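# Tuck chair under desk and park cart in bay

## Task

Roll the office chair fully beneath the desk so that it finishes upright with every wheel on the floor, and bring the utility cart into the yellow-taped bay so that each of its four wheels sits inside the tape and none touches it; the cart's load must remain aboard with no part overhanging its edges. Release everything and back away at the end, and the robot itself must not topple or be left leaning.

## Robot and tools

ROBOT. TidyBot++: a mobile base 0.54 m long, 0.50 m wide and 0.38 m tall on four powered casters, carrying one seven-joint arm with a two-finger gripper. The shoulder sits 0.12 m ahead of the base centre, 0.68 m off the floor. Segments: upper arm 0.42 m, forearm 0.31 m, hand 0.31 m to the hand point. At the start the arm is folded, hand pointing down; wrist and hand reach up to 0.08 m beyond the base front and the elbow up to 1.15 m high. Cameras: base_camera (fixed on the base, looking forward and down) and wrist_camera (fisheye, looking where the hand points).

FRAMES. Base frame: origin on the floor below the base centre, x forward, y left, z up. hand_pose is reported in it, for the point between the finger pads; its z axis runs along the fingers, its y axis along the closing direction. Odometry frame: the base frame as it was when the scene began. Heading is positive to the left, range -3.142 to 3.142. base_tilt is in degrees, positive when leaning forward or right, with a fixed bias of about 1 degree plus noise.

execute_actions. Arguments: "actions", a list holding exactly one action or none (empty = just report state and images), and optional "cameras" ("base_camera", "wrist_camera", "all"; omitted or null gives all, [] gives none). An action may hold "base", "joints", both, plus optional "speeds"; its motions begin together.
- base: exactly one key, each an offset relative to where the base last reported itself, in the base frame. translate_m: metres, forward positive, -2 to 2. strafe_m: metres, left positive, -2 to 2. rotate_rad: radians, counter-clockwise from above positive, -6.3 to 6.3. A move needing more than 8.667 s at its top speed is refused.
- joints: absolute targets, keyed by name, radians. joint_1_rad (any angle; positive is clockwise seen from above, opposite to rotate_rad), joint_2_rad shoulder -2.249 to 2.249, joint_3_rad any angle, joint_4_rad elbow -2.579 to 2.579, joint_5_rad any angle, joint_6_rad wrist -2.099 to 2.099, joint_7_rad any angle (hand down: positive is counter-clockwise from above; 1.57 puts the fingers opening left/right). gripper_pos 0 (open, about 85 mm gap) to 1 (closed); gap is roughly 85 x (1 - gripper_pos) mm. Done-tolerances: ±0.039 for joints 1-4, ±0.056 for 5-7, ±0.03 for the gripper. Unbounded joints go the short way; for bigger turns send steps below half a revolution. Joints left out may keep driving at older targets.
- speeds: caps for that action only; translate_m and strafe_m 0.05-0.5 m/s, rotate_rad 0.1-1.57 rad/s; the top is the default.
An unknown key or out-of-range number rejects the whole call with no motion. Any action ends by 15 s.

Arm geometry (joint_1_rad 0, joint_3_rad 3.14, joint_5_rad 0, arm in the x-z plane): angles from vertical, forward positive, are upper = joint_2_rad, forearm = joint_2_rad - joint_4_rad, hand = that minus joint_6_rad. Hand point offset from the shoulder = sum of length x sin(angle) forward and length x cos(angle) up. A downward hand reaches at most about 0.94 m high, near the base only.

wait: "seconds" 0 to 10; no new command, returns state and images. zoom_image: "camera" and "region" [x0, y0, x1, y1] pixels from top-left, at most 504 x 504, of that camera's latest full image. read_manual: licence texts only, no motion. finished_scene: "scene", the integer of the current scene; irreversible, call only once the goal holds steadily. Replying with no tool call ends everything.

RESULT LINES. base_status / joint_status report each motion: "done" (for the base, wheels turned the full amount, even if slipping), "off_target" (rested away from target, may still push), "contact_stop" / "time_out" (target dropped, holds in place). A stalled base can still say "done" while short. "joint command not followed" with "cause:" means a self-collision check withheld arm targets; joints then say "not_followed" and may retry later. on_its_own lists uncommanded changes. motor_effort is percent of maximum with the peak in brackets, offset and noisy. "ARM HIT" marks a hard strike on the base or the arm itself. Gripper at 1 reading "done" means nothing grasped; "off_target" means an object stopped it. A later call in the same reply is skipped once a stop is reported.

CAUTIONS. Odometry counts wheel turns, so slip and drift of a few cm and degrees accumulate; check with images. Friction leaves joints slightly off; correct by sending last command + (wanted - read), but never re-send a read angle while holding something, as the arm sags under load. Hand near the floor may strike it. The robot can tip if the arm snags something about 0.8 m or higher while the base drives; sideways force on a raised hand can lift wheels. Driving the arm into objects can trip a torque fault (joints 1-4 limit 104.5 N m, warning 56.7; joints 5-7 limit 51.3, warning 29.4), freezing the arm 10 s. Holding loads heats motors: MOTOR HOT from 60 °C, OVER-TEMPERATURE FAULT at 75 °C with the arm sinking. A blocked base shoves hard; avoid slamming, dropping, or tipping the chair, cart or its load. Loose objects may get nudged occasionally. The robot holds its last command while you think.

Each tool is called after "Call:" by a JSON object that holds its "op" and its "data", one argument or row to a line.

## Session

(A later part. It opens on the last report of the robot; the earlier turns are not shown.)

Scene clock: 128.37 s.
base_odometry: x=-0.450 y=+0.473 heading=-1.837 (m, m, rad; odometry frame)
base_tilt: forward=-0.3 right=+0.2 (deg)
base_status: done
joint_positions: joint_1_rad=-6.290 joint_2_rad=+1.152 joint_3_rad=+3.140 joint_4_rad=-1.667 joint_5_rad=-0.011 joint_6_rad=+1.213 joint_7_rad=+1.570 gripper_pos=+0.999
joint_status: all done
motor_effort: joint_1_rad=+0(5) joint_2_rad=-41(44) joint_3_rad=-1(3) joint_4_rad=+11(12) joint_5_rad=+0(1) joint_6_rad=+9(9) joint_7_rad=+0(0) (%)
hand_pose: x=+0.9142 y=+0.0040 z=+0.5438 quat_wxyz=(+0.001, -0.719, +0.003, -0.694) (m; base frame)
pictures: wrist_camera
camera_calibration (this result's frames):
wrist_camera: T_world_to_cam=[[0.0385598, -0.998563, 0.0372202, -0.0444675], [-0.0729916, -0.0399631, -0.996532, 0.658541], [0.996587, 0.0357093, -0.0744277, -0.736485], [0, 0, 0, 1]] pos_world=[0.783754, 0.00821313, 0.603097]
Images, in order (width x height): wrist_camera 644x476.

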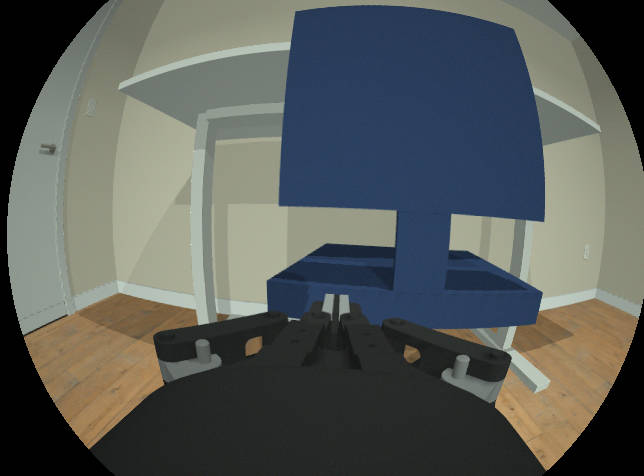

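Call:
{"op": "execute_actions", "data": {
  "actions": [
    {"base":{"translate_m":0.27},"joints":{"joint_6_rad":1.29},"speeds":{"translate_m":0.2}}
  ],
  "cameras": ["wrist_camera"]
}}

Call:
{"op": "execute_actions", "data": {
  "actions": [
    {"base":{"strafe_m":-0.14},"speeds":{"strafe_m":0.08}}
  ]
}}

Scene clock: 132.93 s.
base_odometry: x=-0.521 y=+0.212 heading=-1.837 (m, m, rad; odometry frame)
base_tilt: forward=-0.2 right=+0.3 (deg)
base_status: done
joint_positions: joint_1_rad=-6.290 joint_2_rad=+1.152 joint_3_rad=+3.140 joint_4_rad=-1.662 joint_5_rad=-0.011 joint_6_rad=+1.251 joint_7_rad=+1.570 gripper_pos=+0.999
joint_status: all done
motor_effort: joint_1_rad=+1(2) joint_2_rad=-41(45) joint_3_rad=-1(2) joint_4_rad=+11(12) joint_5_rad=+0(0) joint_6_rad=+9(9) joint_7_rad=+0(0) (%)
hand_pose: x=+0.9159 y=+0.0039 z=+0.5577 quat_wxyz=(+0.001, -0.704, +0.003, -0.710) (m; base frame)
pictures: wrist_camera
camera_calibration (this result's frames):
wrist_camera: T_world_to_cam=[[0.0367234, -0.998567, 0.0389332, -0.0443754], [-0.0298283, -0.0400375, -0.998753, 0.63431], [0.99888, 0.0355163, -0.0312558, -0.763284], [0, 0, 0, 1]] pos_world=[0.782979, 0.00819342, 0.61139]
Images, in order (width x height): wrist_camera 644x476.

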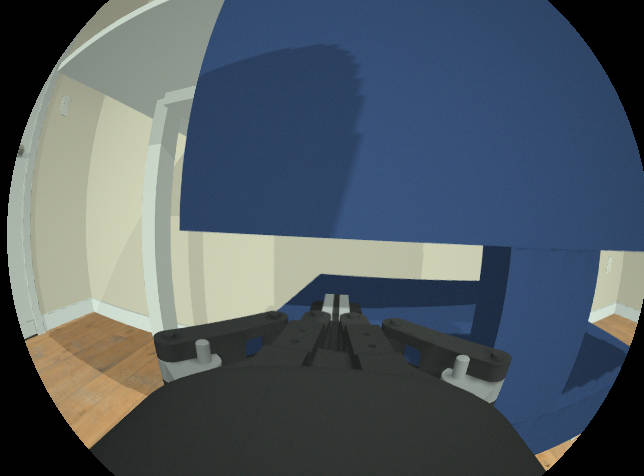

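Scene clock: 135.27 s.
base_odometry: x=-0.656 y=+0.249 heading=-1.837 (m, m, rad; odometry frame)
base_tilt: forward=-0.2 right=+0.3 (deg)
base_status: done
joint_positions: joint_1_rad=-6.285 joint_2_rad=+1.152 joint_3_rad=+3.133 joint_4_rad=-1.662 joint_5_rad=+0.004 joint_6_rad=+1.251 joint_7_rad=+1.570 gripper_pos=+0.999
joint_status: not commanded
motor_effort: joint_1_rad=+1(10) joint_2_rad=-42(44) joint_3_rad=-1(4) joint_4_rad=+11(16) joint_5_rad=+0(4) joint_6_rad=+9(9) joint_7_rad=+0(0) (%)
hand_pose: x=+0.9157 y=+0.0081 z=+0.5577 quat_wxyz=(+0.006, -0.704, -0.001, -0.710) (m; base frame)
pictures: base_camera, wrist_camera
camera_calibration (this result's frames):
wrist_camera: T_world_to_cam=[[0.0491408, -0.998116, 0.0367433, -0.0503671], [-0.0297776, -0.0382354, -0.998825, 0.634364], [0.998348, 0.0479889, -0.0316004, -0.762656], [0, 0, 0, 1]] pos_world=[0.782761, 0.010582, 0.611369]
Images, in order (width x height): base_camera 644x364, wrist_camera 644x476.

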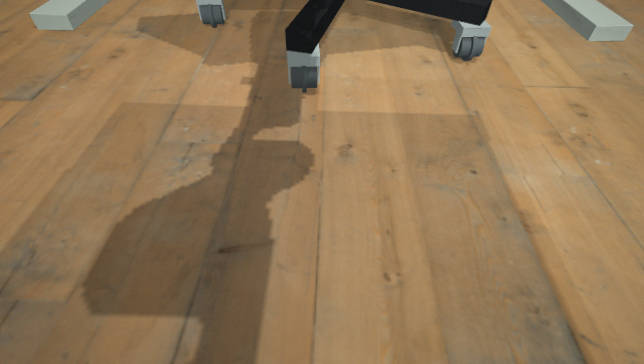

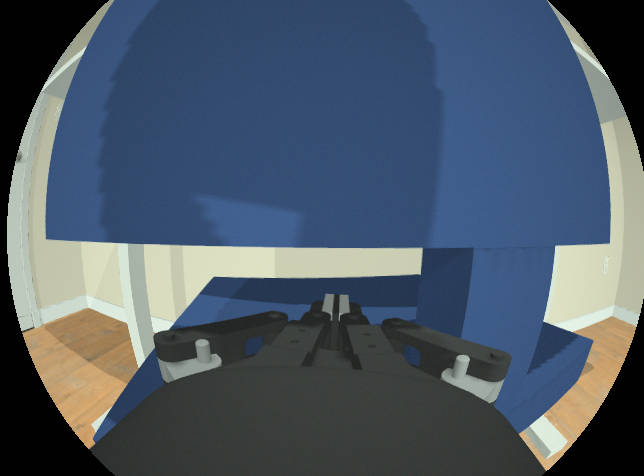

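Call:
{"op": "execute_actions", "data": {
  "actions": [
    {"base":{"translate_m":-0.12}}
  ],
  "cameras": []
}}

Call:
{"op": "execute_actions", "data": {
  "actions": [
    {"base":{"strafe_m":-0.082},"joints":{"gripper_pos":0}}
  ],
  "cameras": ["wrist_camera"]
}}

Call:
{"op": "execute_actions", "data": {
  "actions": [
    {"base":{"translate_m":0.09},"speeds":{"translate_m":0.08}}
  ],
  "cameras": ["wrist_camera"]
}}

Scene clock: 139.20 s.
base_odometry: x=-0.625 y=+0.365 heading=-1.837 (m, m, rad; odometry frame)
base_tilt: forward=-0.3 right=+0.3 (deg)
base_status: done
joint_positions: joint_1_rad=-6.285 joint_2_rad=+1.152 joint_3_rad=+3.133 joint_4_rad=-1.661 joint_5_rad=+0.004 joint_6_rad=+1.251 joint_7_rad=+1.570 gripper_pos=+0.999
joint_status: not commanded
motor_effort: joint_1_rad=+1(2) joint_2_rad=-42(43) joint_3_rad=-1(2) joint_4_rad=+10(12) joint_5_rad=+0(1) joint_6_rad=+9(9) joint_7_rad=+0(0) (%)
hand_pose: x=+0.9162 y=+0.0081 z=+0.5584 quat_wxyz=(+0.006, -0.704, -0.001, -0.710) (m; base frame)
pictures: none
No camera images: the call's "cameras" was empty. Leave "cameras" out to get every camera's image.

Scene clock: 140.50 s.
base_odometry: x=-0.704 y=+0.387 heading=-1.837 (m, m, rad; odometry frame)
base_tilt: forward=-0.2 right=+0.3 (deg)
base_status: done
joint_positions: joint_1_rad=-6.278 joint_2_rad=+1.152 joint_3_rad=+3.136 joint_4_rad=-1.660 joint_5_rad=+0.004 joint_6_rad=+1.251 joint_7_rad=+1.570 gripper_pos=+0.000
joint_status: all done
motor_effort: joint_1_rad=+1(5) joint_2_rad=-41(42) joint_3_rad=-1(3) joint_4_rad=+10(10) joint_5_rad=+0(1) joint_6_rad=+9(9) joint_7_rad=+0(0) (%)
hand_pose: x=+0.9163 y=+0.0010 z=+0.5584 quat_wxyz=(+0.002, -0.704, +0.001, -0.710) (m; base frame)
pictures: wrist_camera
camera_calibration (this result's frames):
wrist_camera: T_world_to_cam=[[0.0406575, -0.998383, 0.0397291, -0.0513741], [-0.0282379, -0.0408942, -0.998764, 0.633394], [0.998774, 0.0394854, -0.0298549, -0.764254], [0, 0, 0, 1]] pos_world=[0.783292, 0.00478798, 0.611836]
Images, in order (width x height): wrist_camera 644x476.

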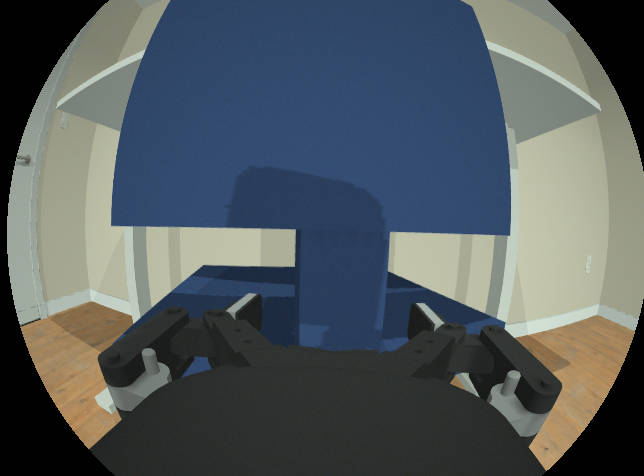

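Scene clock: 142.13 s.
base_odometry: x=-0.728 y=+0.300 heading=-1.837 (m, m, rad; odometry frame)
base_tilt: forward=-0.2 right=+0.3 (deg)
base_status: done
joint_positions: joint_1_rad=-6.278 joint_2_rad=+1.152 joint_3_rad=+3.136 joint_4_rad=-1.660 joint_5_rad=+0.004 joint_6_rad=+1.251 joint_7_rad=+1.570 gripper_pos=+0.000
joint_status: not commanded
motor_effort: joint_1_rad=+1(2) joint_2_rad=-41(44) joint_3_rad=-1(1) joint_4_rad=+11(11) joint_5_rad=+0(0) joint_6_rad=+8(9) joint_7_rad=+0(0) (%)
hand_pose: x=+0.9164 y=+0.0010 z=+0.5586 quat_wxyz=(+0.002, -0.704, +0.001, -0.711) (m; base frame)
pictures: wrist_camera
camera_calibration (this result's frames):
wrist_camera: T_world_to_cam=[[0.0406308, -0.998383, 0.0397542, -0.0513821], [-0.0276516, -0.0408954, -0.998781, 0.633113], [0.998792, 0.039482, -0.0292685, -0.764762], [0, 0, 0, 1]] pos_world=[0.783432, 0.00478675, 0.612]
Images, in order (width x height): wrist_camera 644x476.

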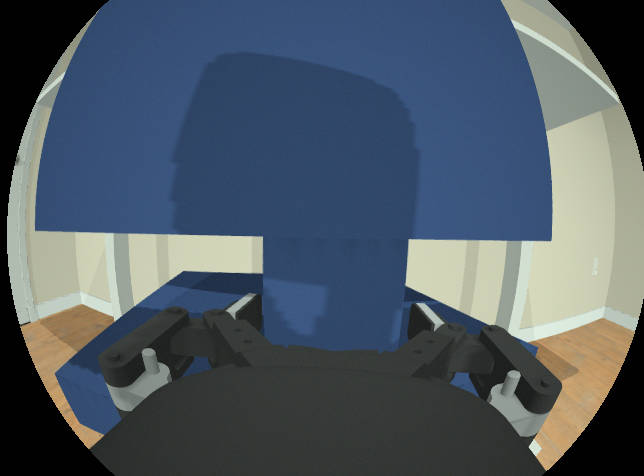

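Call:
{"op": "execute_actions", "data": {
  "actions": [
    {"base":{"translate_m":0.045},"speeds":{"translate_m":0.06}}
  ],
  "cameras": ["wrist_camera"]
}}

Call:
{"op": "execute_actions", "data": {
  "actions": [
    {"joints":{"gripper_pos":1}}
  ]
}}

Scene clock: 145.30 s.
base_odometry: x=-0.740 y=+0.257 heading=-1.838 (m, m, rad; odometry frame)
base_tilt: forward=-0.2 right=+0.3 (deg)
base_status: done
joint_positions: joint_1_rad=-6.288 joint_2_rad=+1.151 joint_3_rad=+3.136 joint_4_rad=-1.679 joint_5_rad=+0.005 joint_6_rad=+1.273 joint_7_rad=+1.570 gripper_pos=+0.000
joint_status: not commanded
motor_effort: joint_1_rad=+3(7) joint_2_rad=-40(46) joint_3_rad=-1(3) joint_4_rad=+14(21) joint_5_rad=-1(5) joint_6_rad=+6(11) joint_7_rad=+0(1) (%)
hand_pose: x=+0.9107 y=+0.0095 z=+0.5580 quat_wxyz=(+0.006, -0.703, -0.003, -0.712) (m; base frame)
pictures: wrist_camera
camera_calibration (this result's frames):
wrist_camera: T_world_to_cam=[[0.0520721, -0.997829, 0.0403265, -0.0534357], [-0.0241314, -0.0416268, -0.998842, 0.629543], [0.998352, 0.0510386, -0.0262466, -0.760788], [0, 0, 0, 1]] pos_world=[0.777509, 0.0117157, 0.611]
Images, in order (width x height): wrist_camera 644x476.

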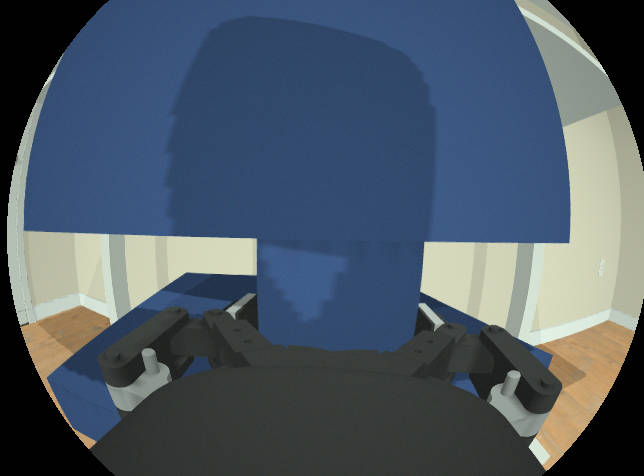

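Scene clock: 146.40 s.
base_odometry: x=-0.740 y=+0.257 heading=-1.838 (m, m, rad; odometry frame)
base_tilt: forward=-0.3 right=+0.3 (deg)
base_status: not commanded
joint_positions: joint_1_rad=-6.289 joint_2_rad=+1.150 joint_3_rad=+3.136 joint_4_rad=-1.683 joint_5_rad=+0.005 joint_6_rad=+1.274 joint_7_rad=+1.570 gripper_pos=+0.062
joint_status: gripper_pos off_target (ended at +0.062, target +1.000)
motor_effort: joint_1_rad=+3(6) joint_2_rad=-41(44) joint_3_rad=-1(1) joint_4_rad=+16(20) joint_5_rad=-1(4) joint_6_rad=+7(9) joint_7_rad=+0(0) (%)
hand_pose: x=+0.9096 y=+0.0101 z=+0.5581 quat_wxyz=(+0.006, -0.703, -0.003, -0.711) (m; base frame)
pictures: base_camera, wrist_camera
camera_calibration (this result's frames):
wrist_camera: T_world_to_cam=[[0.0529165, -0.997786, 0.0402773, -0.0535013], [-0.0250983, -0.04165, -0.998817, 0.630454], [0.998283, 0.051843, -0.0272467, -0.759136], [0, 0, 0, 1]] pos_world=[0.776487, 0.0122315, 0.611179]
Images, in order (width x height): base_camera 644x364, wrist_camera 644x476.

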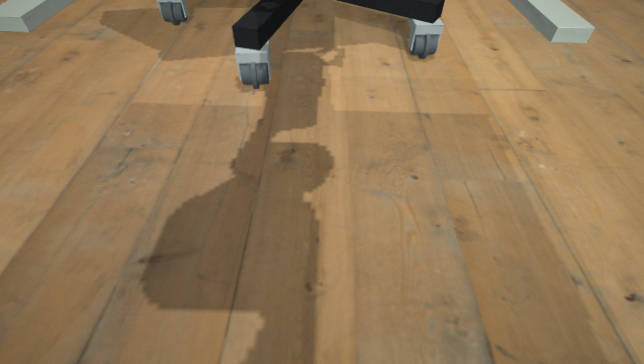

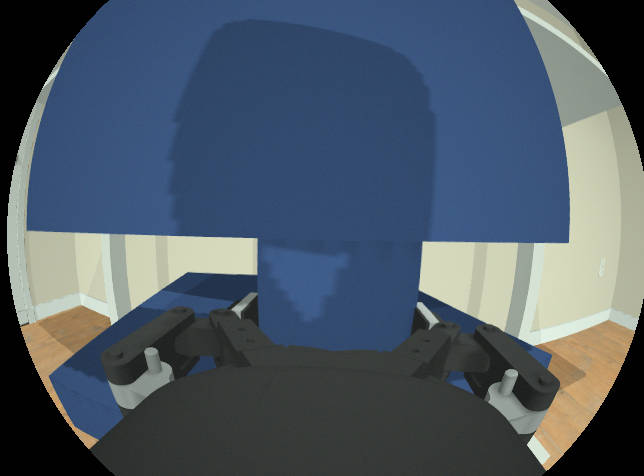

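Call:
{"op": "execute_actions", "data": {
  "actions": [
    {"base":{"translate_m":0.1},"speeds":{"translate_m":0.06}}
  ]
}}

Scene clock: 162.43 s.
base_odometry: x=-0.765 y=+0.164 heading=-1.837 (m, m, rad; odometry frame)
base_tilt: forward=-0.3 right=+0.2 (deg)
base_status: translate_m time_out (by the wheels' count: +0.097 of +0.100)
joint_positions: joint_1_rad=-6.308 joint_2_rad=+1.126 joint_3_rad=+3.129 joint_4_rad=-1.810 joint_5_rad=-0.001 joint_6_rad=+1.367 joint_7_rad=+1.574 gripper_pos=+0.091
joint_status: not commanded
motor_effort: joint_1_rad=+7(9) joint_2_rad=-37(43) joint_3_rad=+2(4) joint_4_rad=+34(42) joint_5_rad=+4(5) joint_6_rad=-2(10) joint_7_rad=-3(4) (%)
hand_pose: x=+0.8739 y=+0.0255 z=+0.5561 quat_wxyz=(+0.013, -0.706, -0.008, -0.708) (m; base frame)
pictures: base_camera, wrist_camera
camera_calibration (this result's frames):
wrist_camera: T_world_to_cam=[[0.0696754, -0.996916, 0.0361136, -0.0485645], [-0.0344409, -0.038584, -0.998662, 0.636216], [0.996975, 0.0683383, -0.037023, -0.718147], [0, 0, 0, 1]] pos_world=[0.74127, 0.02521, 0.61053]
Images, in order (width x height): base_camera 644x364, wrist_camera 644x476.

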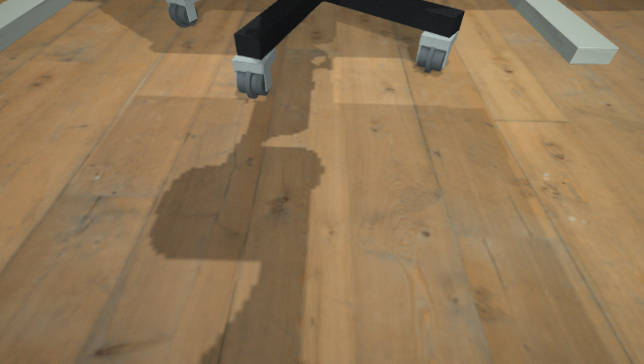

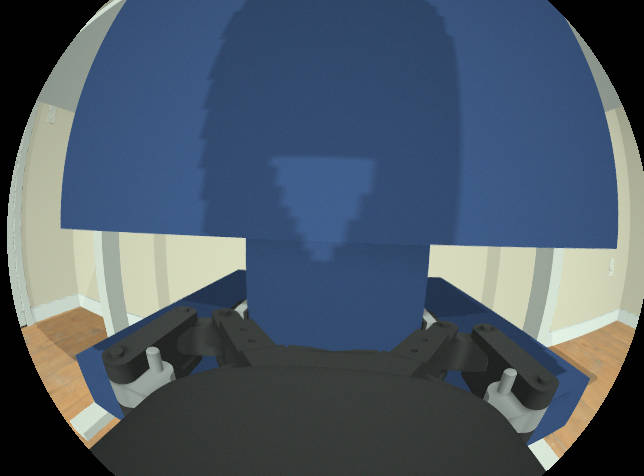

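Call:
{"op": "execute_actions", "data": {
  "actions": [
    {"joints":{"gripper_pos":0}}
  ],
  "cameras": []
}}

Call:
{"op": "execute_actions", "data": {
  "actions": [
    {"base":{"translate_m":-0.25}}
  ]
}}

Call:
{"op": "execute_actions", "data": {
  "actions": [
    {"base":{"strafe_m":-0.27},"joints":{"joint_1_rad":0,"joint_2_rad":0.8,"joint_4_rad":-1.9,"joint_6_rad":1.13}}
  ],
  "cameras": []
}}

Call:
{"op": "execute_actions", "data": {
  "actions": [
    {"base":{"rotate_rad":-3.14}}
  ]
}}

Scene clock: 181.90 s.
base_odometry: x=-0.766 y=+0.163 heading=-1.837 (m, m, rad; odometry frame)
base_tilt: forward=-0.3 right=+0.3 (deg)
base_status: not commanded
joint_positions: joint_1_rad=-6.306 joint_2_rad=+1.139 joint_3_rad=+3.129 joint_4_rad=-1.753 joint_5_rad=+0.005 joint_6_rad=+1.347 joint_7_rad=+1.574 gripper_pos=+0.000
joint_status: all done
motor_effort: joint_1_rad=+5(11) joint_2_rad=-35(45) joint_3_rad=+0(5) joint_4_rad=+30(52) joint_5_rad=-3(8) joint_6_rad=-3(10) joint_7_rad=-1(4) (%)
hand_pose: x=+0.8895 y=+0.0257 z=+0.5614 quat_wxyz=(+0.014, -0.698, -0.009, -0.716) (m; base frame)
pictures: none
No camera images: the call's "cameras" was empty. Leave "cameras" out to get every camera's image.

Scene clock: 183.80 s.
base_odometry: x=-0.700 y=+0.405 heading=-1.837 (m, m, rad; odometry frame)
base_tilt: forward=-0.2 right=+0.3 (deg)
base_status: done
joint_positions: joint_1_rad=-6.298 joint_2_rad=+1.152 joint_3_rad=+3.129 joint_4_rad=-1.648 joint_5_rad=+0.005 joint_6_rad=+1.330 joint_7_rad=+1.574 gripper_pos=+0.000
joint_status: not commanded
motor_effort: joint_1_rad=+1(4) joint_2_rad=-42(45) joint_3_rad=-2(2) joint_4_rad=+10(29) joint_5_rad=+0(2) joint_6_rad=+9(10) joint_7_rad=+0(1) (%)
hand_pose: x=+0.9182 y=+0.0196 z=+0.5883 quat_wxyz=(+0.011, -0.670, -0.006, -0.742) (m; base frame)
pictures: base_camera, wrist_camera
camera_calibration (this result's frames):
wrist_camera: T_world_to_cam=[[0.0596943, -0.997346, 0.0416949, -0.052746], [0.0641557, -0.0378498, -0.997222, 0.578318], [0.996153, 0.0622034, 0.061726, -0.81799], [0, 0, 0, 1]] pos_world=[0.780889, 0.020165, 0.629402]
Images, in order (width x height): base_camera 644x364, wrist_camera 644x476.

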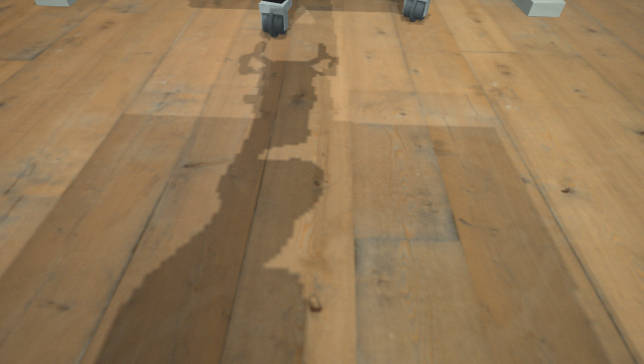

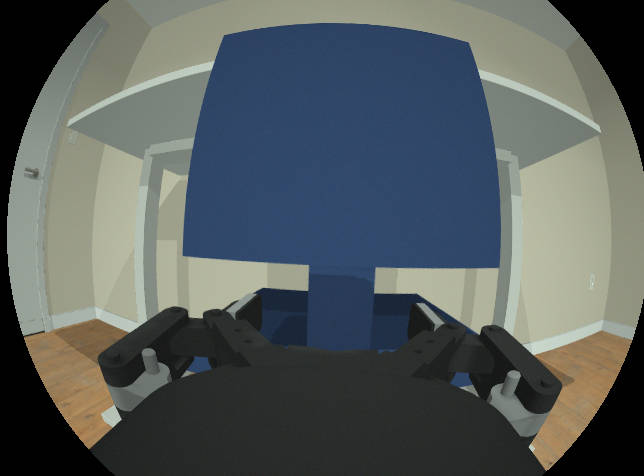

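Scene clock: 185.63 s.
base_odometry: x=-0.960 y=+0.476 heading=-1.837 (m, m, rad; odometry frame)
base_tilt: forward=-0.2 right=+0.3 (deg)
base_status: done
joint_positions: joint_1_rad=-6.279 joint_2_rad=+0.800 joint_3_rad=+3.135 joint_4_rad=-1.883 joint_5_rad=+0.005 joint_6_rad=+1.175 joint_7_rad=+1.574 gripper_pos=+0.000
joint_status: all done
motor_effort: joint_1_rad=+1(7) joint_2_rad=-37(43) joint_3_rad=-1(3) joint_4_rad=+12(13) joint_5_rad=+0(1) joint_6_rad=+9(9) joint_7_rad=+0(0) (%)
hand_pose: x=+0.8707 y=+0.0032 z=+0.7130 quat_wxyz=(+0.002, -0.684, -0.002, -0.729) (m; base frame)
pictures: none
No camera images: the call's "cameras" was empty. Leave "cameras" out to get every camera's image.

Scene clock: 189.17 s.
base_odometry: x=-0.961 y=+0.476 heading=+1.307 (m, m, rad; odometry frame)
base_tilt: forward=-0.2 right=+0.3 (deg)
base_status: done
joint_positions: joint_1_rad=-6.278 joint_2_rad=+0.800 joint_3_rad=+3.141 joint_4_rad=-1.883 joint_5_rad=+0.005 joint_6_rad=+1.174 joint_7_rad=+1.574 gripper_pos=+0.000
joint_status: not commanded
motor_effort: joint_1_rad=+1(4) joint_2_rad=-36(39) joint_3_rad=-1(4) joint_4_rad=+12(13) joint_5_rad=+0(1) joint_6_rad=+9(9) joint_7_rad=+0(0) (%)
hand_pose: x=+0.8707 y=-0.0011 z=+0.7125 quat_wxyz=(-0.002, -0.685, -0.002, -0.729) (m; base frame)
pictures: base_camera, wrist_camera
camera_calibration (this result's frames):
wrist_camera: T_world_to_cam=[[0.0365905, -0.997986, 0.0518252, -0.0628906], [0.0242662, -0.0509574, -0.998406, 0.739978], [0.999036, 0.0377898, 0.0223527, -0.751527], [0, 0, 0, 1]] pos_world=[0.735147, 0.00334345, 0.758856]
Images, in order (width x height): base_camera 644x364, wrist_camera 644x476.

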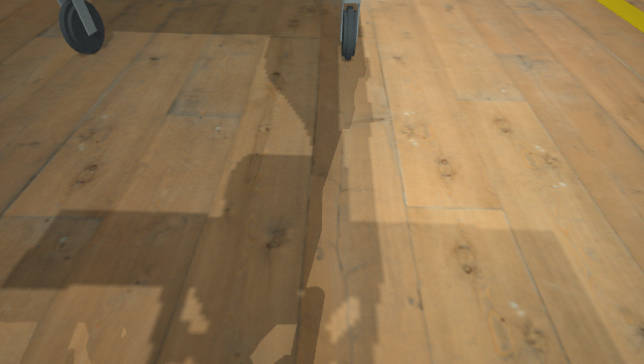

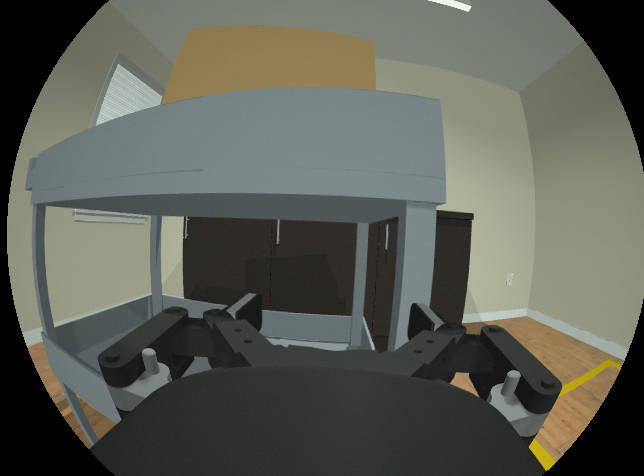

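Call:
{"op": "execute_actions", "data": {
  "actions": [
    {"base":{"strafe_m":-0.06}}
  ],
  "cameras": ["wrist_camera"]
}}

Call:
{"op": "execute_actions", "data": {
  "actions": [
    {"base":{"translate_m":0.07},"speeds":{"translate_m":0.1}}
  ],
  "cameras": ["wrist_camera"]
}}

Call:
{"op": "execute_actions", "data": {
  "actions": [
    {"joints":{"gripper_pos":1}}
  ]
}}

Scene clock: 192.10 s.
base_odometry: x=-0.903 y=+0.460 heading=+1.306 (m, m, rad; odometry frame)
base_tilt: forward=-0.3 right=+0.3 (deg)
base_status: done
joint_positions: joint_1_rad=-6.276 joint_2_rad=+0.800 joint_3_rad=+3.142 joint_4_rad=-1.883 joint_5_rad=+0.005 joint_6_rad=+1.174 joint_7_rad=+1.574 gripper_pos=+0.000
joint_status: not commanded
motor_effort: joint_1_rad=+1(3) joint_2_rad=-37(38) joint_3_rad=-1(3) joint_4_rad=+12(12) joint_5_rad=+0(1) joint_6_rad=+9(9) joint_7_rad=+0(0) (%)
hand_pose: x=+0.8707 y=-0.0026 z=+0.7124 quat_wxyz=(-0.003, -0.685, -0.001, -0.729) (m; base frame)
pictures: wrist_camera
camera_calibration (this result's frames):
wrist_camera: T_world_to_cam=[[0.0345822, -0.998024, 0.0524656, -0.0630903], [0.0239679, -0.0516536, -0.998377, 0.740056], [0.999114, 0.0357836, 0.0221342, -0.751364], [0, 0, 0, 1]] pos_world=[0.735143, 0.00214745, 0.758796]
Images, in order (width x height): wrist_camera 644x476.

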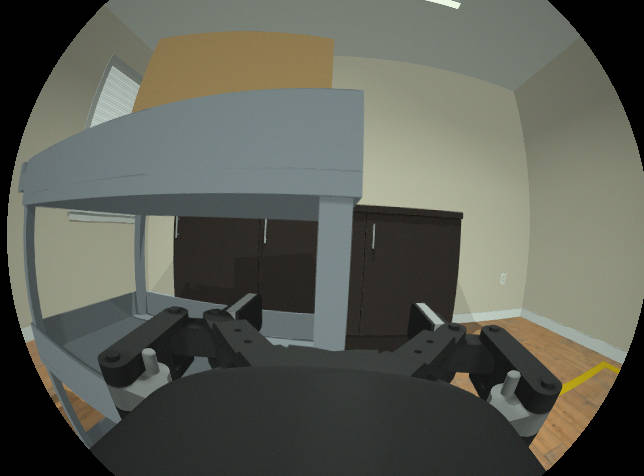

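Scene clock: 193.37 s.
base_odometry: x=-0.884 y=+0.527 heading=+1.305 (m, m, rad; odometry frame)
base_tilt: forward=-0.2 right=+0.3 (deg)
base_status: done
joint_positions: joint_1_rad=-6.277 joint_2_rad=+0.800 joint_3_rad=+3.142 joint_4_rad=-1.887 joint_5_rad=+0.005 joint_6_rad=+1.173 joint_7_rad=+1.574 gripper_pos=+0.000
joint_status: not commanded
motor_effort: joint_1_rad=+1(1) joint_2_rad=-36(39) joint_3_rad=-1(2) joint_4_rad=+12(14) joint_5_rad=+0(1) joint_6_rad=+8(9) joint_7_rad=+0(0) (%)
hand_pose: x=+0.8697 y=-0.0025 z=+0.7106 quat_wxyz=(-0.003, -0.687, -0.001, -0.727) (m; base frame)
pictures: wrist_camera
camera_calibration (this result's frames):
wrist_camera: T_world_to_cam=[[0.0350132, -0.998018, 0.0522821, -0.063046], [0.019533, -0.0516208, -0.998476, 0.742182], [0.999196, 0.0359811, 0.0176869, -0.747232], [0, 0, 0, 1]] pos_world=[0.734341, 0.00227715, 0.757563]
Images, in order (width x height): wrist_camera 644x476.

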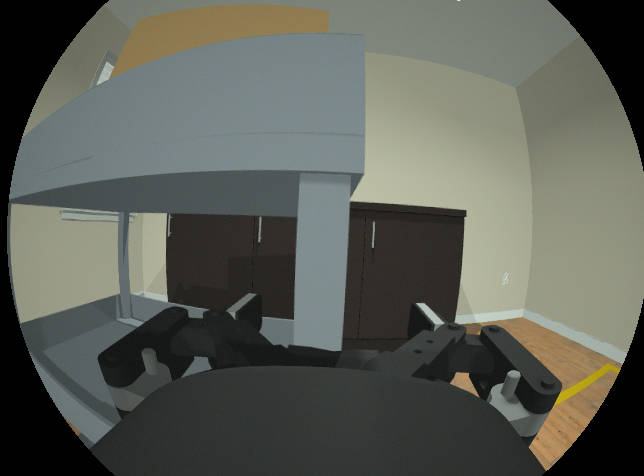

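Scene clock: 194.47 s.
base_odometry: x=-0.884 y=+0.527 heading=+1.305 (m, m, rad; odometry frame)
base_tilt: forward=-0.2 right=+0.3 (deg)
base_status: not commanded
joint_positions: joint_1_rad=-6.285 joint_2_rad=+0.799 joint_3_rad=+3.138 joint_4_rad=-1.889 joint_5_rad=+0.006 joint_6_rad=+1.173 joint_7_rad=+1.574 gripper_pos=+0.747
joint_status: gripper_pos off_target (ended at +0.747, target +1.000)
motor_effort: joint_1_rad=+2(6) joint_2_rad=-36(37) joint_3_rad=-1(4) joint_4_rad=+13(14) joint_5_rad=-3(5) joint_6_rad=+8(9) joint_7_rad=-1(1) (%)
hand_pose: x=+0.8691 y=+0.0059 z=+0.7103 quat_wxyz=(+0.002, -0.687, -0.005, -0.727) (m; base frame)
pictures: base_camera, wrist_camera
camera_calibration (this result's frames):
wrist_camera: T_world_to_cam=[[0.0467869, -0.997659, 0.0498671, -0.0631721], [0.0186866, -0.0490388, -0.998622, 0.743166], [0.99873, 0.0476543, 0.0163485, -0.745592], [0, 0, 0, 1]] pos_world=[0.733714, 0.00895045, 0.757481]
Images, in order (width x height): base_camera 644x364, wrist_camera 644x476.

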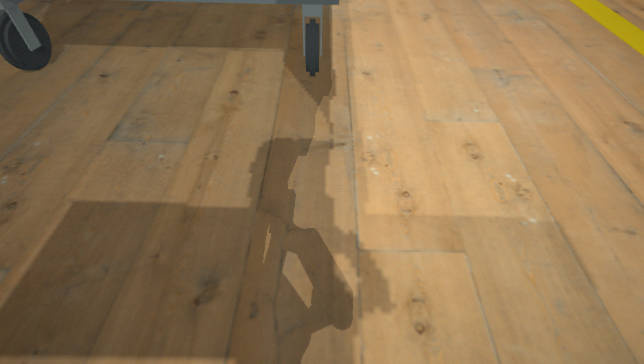

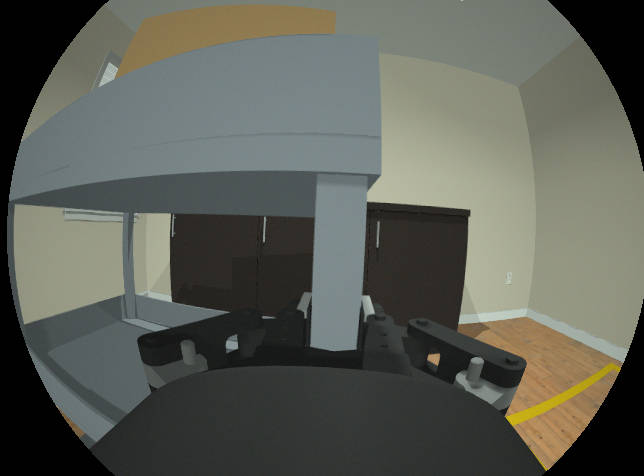

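Call:
{"op": "execute_actions", "data": {
  "actions": [
    {"base":{"strafe_m":-0.4},"speeds":{"strafe_m":0.12}}
  ]
}}

Scene clock: 200.33 s.
base_odometry: x=-0.498 y=+0.423 heading=+1.306 (m, m, rad; odometry frame)
base_tilt: forward=-0.3 right=+0.3 (deg)
base_status: done
joint_positions: joint_1_rad=-6.338 joint_2_rad=+0.794 joint_3_rad=+3.097 joint_4_rad=-1.897 joint_5_rad=+0.073 joint_6_rad=+1.168 joint_7_rad=+1.574 gripper_pos=+0.747
joint_status: not commanded
motor_effort: joint_1_rad=+9(18) joint_2_rad=-34(38) joint_3_rad=+4(9) joint_4_rad=+12(15) joint_5_rad=-8(15) joint_6_rad=+6(10) joint_7_rad=-1(3) (%)
hand_pose: x=+0.8612 y=+0.0852 z=+0.7098 quat_wxyz=(+0.053, -0.687, -0.053, -0.722) (m; base frame)
pictures: base_camera, wrist_camera
camera_calibration (this result's frames):
wrist_camera: T_world_to_cam=[[0.187554, -0.981023, 0.0491614, -0.105846], [0.019078, -0.0464019, -0.998741, 0.746232], [0.982069, 0.188256, 0.0100131, -0.734625], [0, 0, 0, 1]] pos_world=[0.727067, 0.0690869, 0.757851]
Images, in order (width x height): base_camera 644x364, wrist_camera 644x476.

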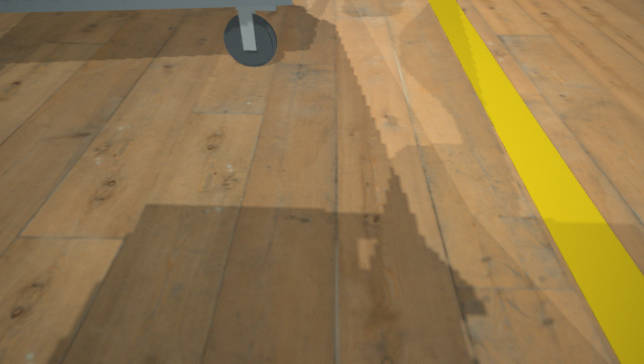

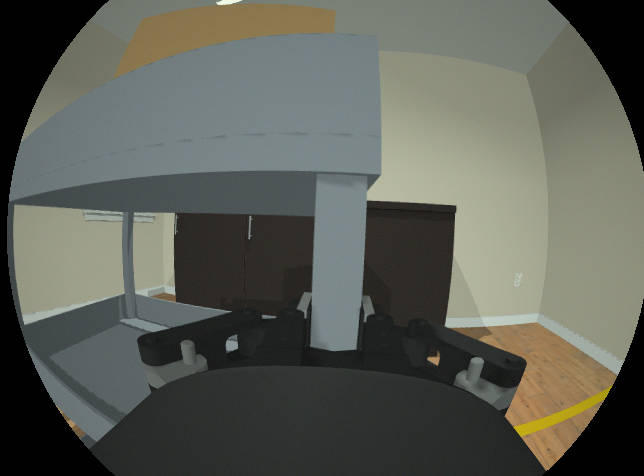

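Call:
{"op": "execute_actions", "data": {
  "actions": [
    {"base":{"strafe_m":-1.15},"speeds":{"strafe_m":0.17}}
  ]
}}

Call:
{"op": "execute_actions", "data": {
  "actions": [
    {"joints":{"gripper_pos":0}}
  ],
  "cameras": []
}}

Call:
{"op": "execute_actions", "data": {
  "actions": [
    {"base":{"translate_m":-0.45}}
  ],
  "cameras": []
}}

Call:
{"op": "execute_actions", "data": {
  "actions": [
    {"joints":{"joint_1_rad":-0.35,"joint_2_rad":0,"joint_4_rad":-2.0,"joint_6_rad":-0.2}}
  ]
}}

Scene clock: 211.57 s.
base_odometry: x=+0.612 y=+0.122 heading=+1.306 (m, m, rad; odometry frame)
base_tilt: forward=-0.3 right=+0.3 (deg)
base_status: done
joint_positions: joint_1_rad=-6.337 joint_2_rad=+0.792 joint_3_rad=+3.099 joint_4_rad=-1.899 joint_5_rad=+0.072 joint_6_rad=+1.166 joint_7_rad=+1.574 gripper_pos=+0.747
joint_status: not commanded
motor_effort: joint_1_rad=+9(21) joint_2_rad=-34(39) joint_3_rad=+3(10) joint_4_rad=+14(15) joint_5_rad=-7(16) joint_6_rad=+6(10) joint_7_rad=-1(4) (%)
hand_pose: x=+0.8609 y=+0.0830 z=+0.7098 quat_wxyz=(+0.052, -0.688, -0.052, -0.722) (m; base frame)
pictures: base_camera, wrist_camera
camera_calibration (this result's frames):
wrist_camera: T_world_to_cam=[[0.184307, -0.981587, 0.0501887, -0.105787], [0.0171163, -0.0478503, -0.998708, 0.747954], [0.98272, 0.184928, 0.00798198, -0.732768], [0, 0, 0, 1]] pos_world=[0.7268, 0.0674598, 0.758146]
Images, in order (width x height): base_camera 644x364, wrist_camera 644x476.

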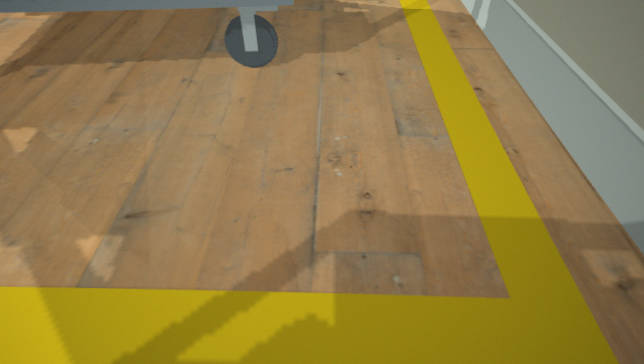

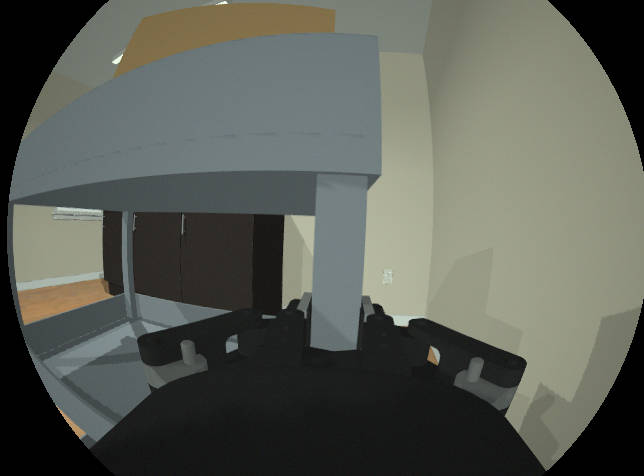

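Scene clock: 212.67 s.
base_odometry: x=+0.612 y=+0.122 heading=+1.306 (m, m, rad; odometry frame)
base_tilt: forward=-0.2 right=+0.3 (deg)
base_status: not commanded
joint_positions: joint_1_rad=-6.318 joint_2_rad=+0.793 joint_3_rad=+3.111 joint_4_rad=-1.897 joint_5_rad=+0.038 joint_6_rad=+1.166 joint_7_rad=+1.574 gripper_pos=+0.000
joint_status: all done
motor_effort: joint_1_rad=+5(9) joint_2_rad=-36(38) joint_3_rad=+1(4) joint_4_rad=+11(14) joint_5_rad=-2(7) joint_6_rad=+8(9) joint_7_rad=+0(1) (%)
hand_pose: x=+0.8646 y=+0.0535 z=+0.7090 quat_wxyz=(+0.033, -0.690, -0.030, -0.723) (m; base frame)
pictures: none
No camera images: the call's "cameras" was empty. Leave "cameras" out to get every camera's image.

Scene clock: 214.93 s.
base_odometry: x=+0.494 y=-0.312 heading=+1.306 (m, m, rad; odometry frame)
base_tilt: forward=-0.3 right=+0.3 (deg)
base_status: done
joint_positions: joint_1_rad=-6.294 joint_2_rad=+0.794 joint_3_rad=+3.128 joint_4_rad=-1.898 joint_5_rad=+0.022 joint_6_rad=+1.166 joint_7_rad=+1.574 gripper_pos=+0.000
joint_status: not commanded
motor_effort: joint_1_rad=+1(5) joint_2_rad=-37(38) joint_3_rad=-1(2) joint_4_rad=+12(13) joint_5_rad=+0(2) joint_6_rad=+9(9) joint_7_rad=+0(0) (%)
hand_pose: x=+0.8663 y=+0.0227 z=+0.7083 quat_wxyz=(+0.014, -0.690, -0.015, -0.723) (m; base frame)
pictures: none
No camera images: the call's "cameras" was empty. Leave "cameras" out to get every camera's image.

Scene clock: 217.07 s.
base_odometry: x=+0.494 y=-0.312 heading=+1.306 (m, m, rad; odometry frame)
base_tilt: forward=-0.3 right=+0.3 (deg)
base_status: not commanded
joint_positions: joint_1_rad=-6.617 joint_2_rad=+0.005 joint_3_rad=+3.130 joint_4_rad=-1.983 joint_5_rad=+0.021 joint_6_rad=-0.159 joint_7_rad=+1.574 gripper_pos=+0.000
joint_status: all done
motor_effort: joint_1_rad=+1(0) joint_2_rad=-18(38) joint_3_rad=-1(2) joint_4_rad=+18(19) joint_5_rad=+0(0) joint_6_rad=+7(9) joint_7_rad=+0(0) (%)
hand_pose: x=+0.6367 y=+0.1871 z=+0.8058 quat_wxyz=(+0.075, -0.864, -0.161, -0.471) (m; base frame)
pictures: base_camera, wrist_camera
camera_calibration (this result's frames):
wrist_camera: T_world_to_cam=[[0.40245, -0.914683, 0.0372789, -0.108091], [-0.516687, -0.260575, -0.815558, 1.08467], [0.755691, 0.30896, -0.577473, 0.0605997], [0, 0, 0, 1]] pos_world=[0.558143, 0.165047, 0.923638]
Images, in order (width x height): base_camera 644x364, wrist_camera 644x476.

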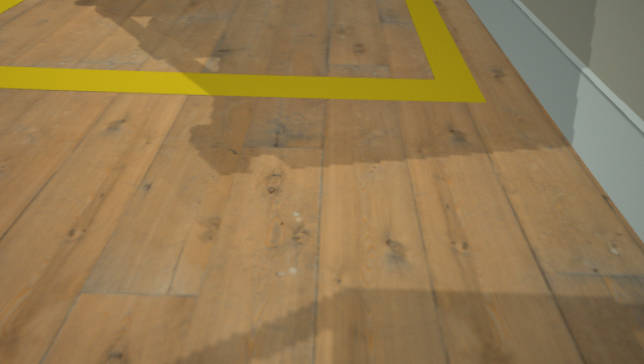

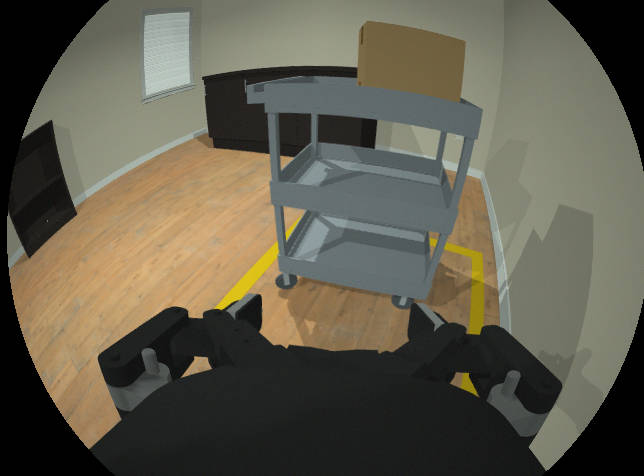

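Call:
{"op": "execute_actions", "data": {
  "actions": [
    {"base":{"strafe_m":1.15},"joints":{"joint_1_rad":0.1,"joint_2_rad":0.5}}
  ]
}}

Scene clock: 222.47 s.
base_odometry: x=-0.616 y=-0.012 heading=+1.306 (m, m, rad; odometry frame)
base_tilt: forward=-0.3 right=+0.3 (deg)
base_status: done
joint_positions: joint_1_rad=-6.194 joint_2_rad=+0.497 joint_3_rad=+3.138 joint_4_rad=-1.987 joint_5_rad=+0.021 joint_6_rad=-0.159 joint_7_rad=+1.574 gripper_pos=+0.000
joint_status: all done
motor_effort: joint_1_rad=+1(2) joint_2_rad=-28(30) joint_3_rad=-1(3) joint_4_rad=+12(19) joint_5_rad=+0(0) joint_6_rad=+4(7) joint_7_rad=+0(0) (%)
hand_pose: x=+0.6587 y=-0.0460 z=+0.5296 quat_wxyz=(-0.015, -0.969, +0.030, -0.246) (m; base frame)
pictures: base_camera, wrist_camera
camera_calibration (this result's frames):
wrist_camera: T_world_to_cam=[[-0.00836062, -0.999964, -0.00112916, -0.0329033], [-0.896031, 0.00799291, -0.44392, 0.87546], [0.443913, -0.00269968, -0.896066, 0.316303], [0, 0, 0, 1]] pos_world=[0.643753, -0.0390457, 0.672026]
Images, in order (width x height): base_camera 644x364, wrist_camera 644x476.

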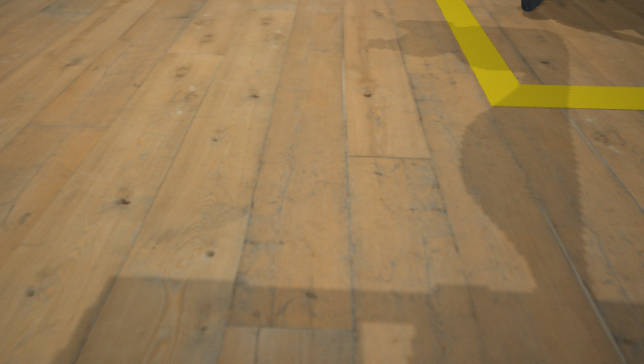

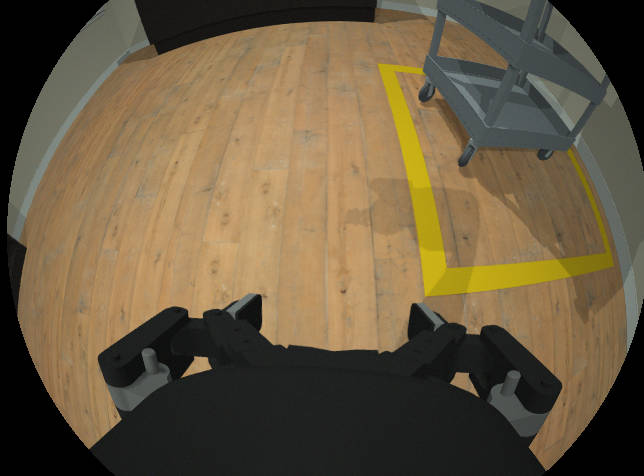

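Inside the bay.

Call:
{"op": "finished_scene", "data": {
  "scene": 1
}}

The scene is finished: the task was done.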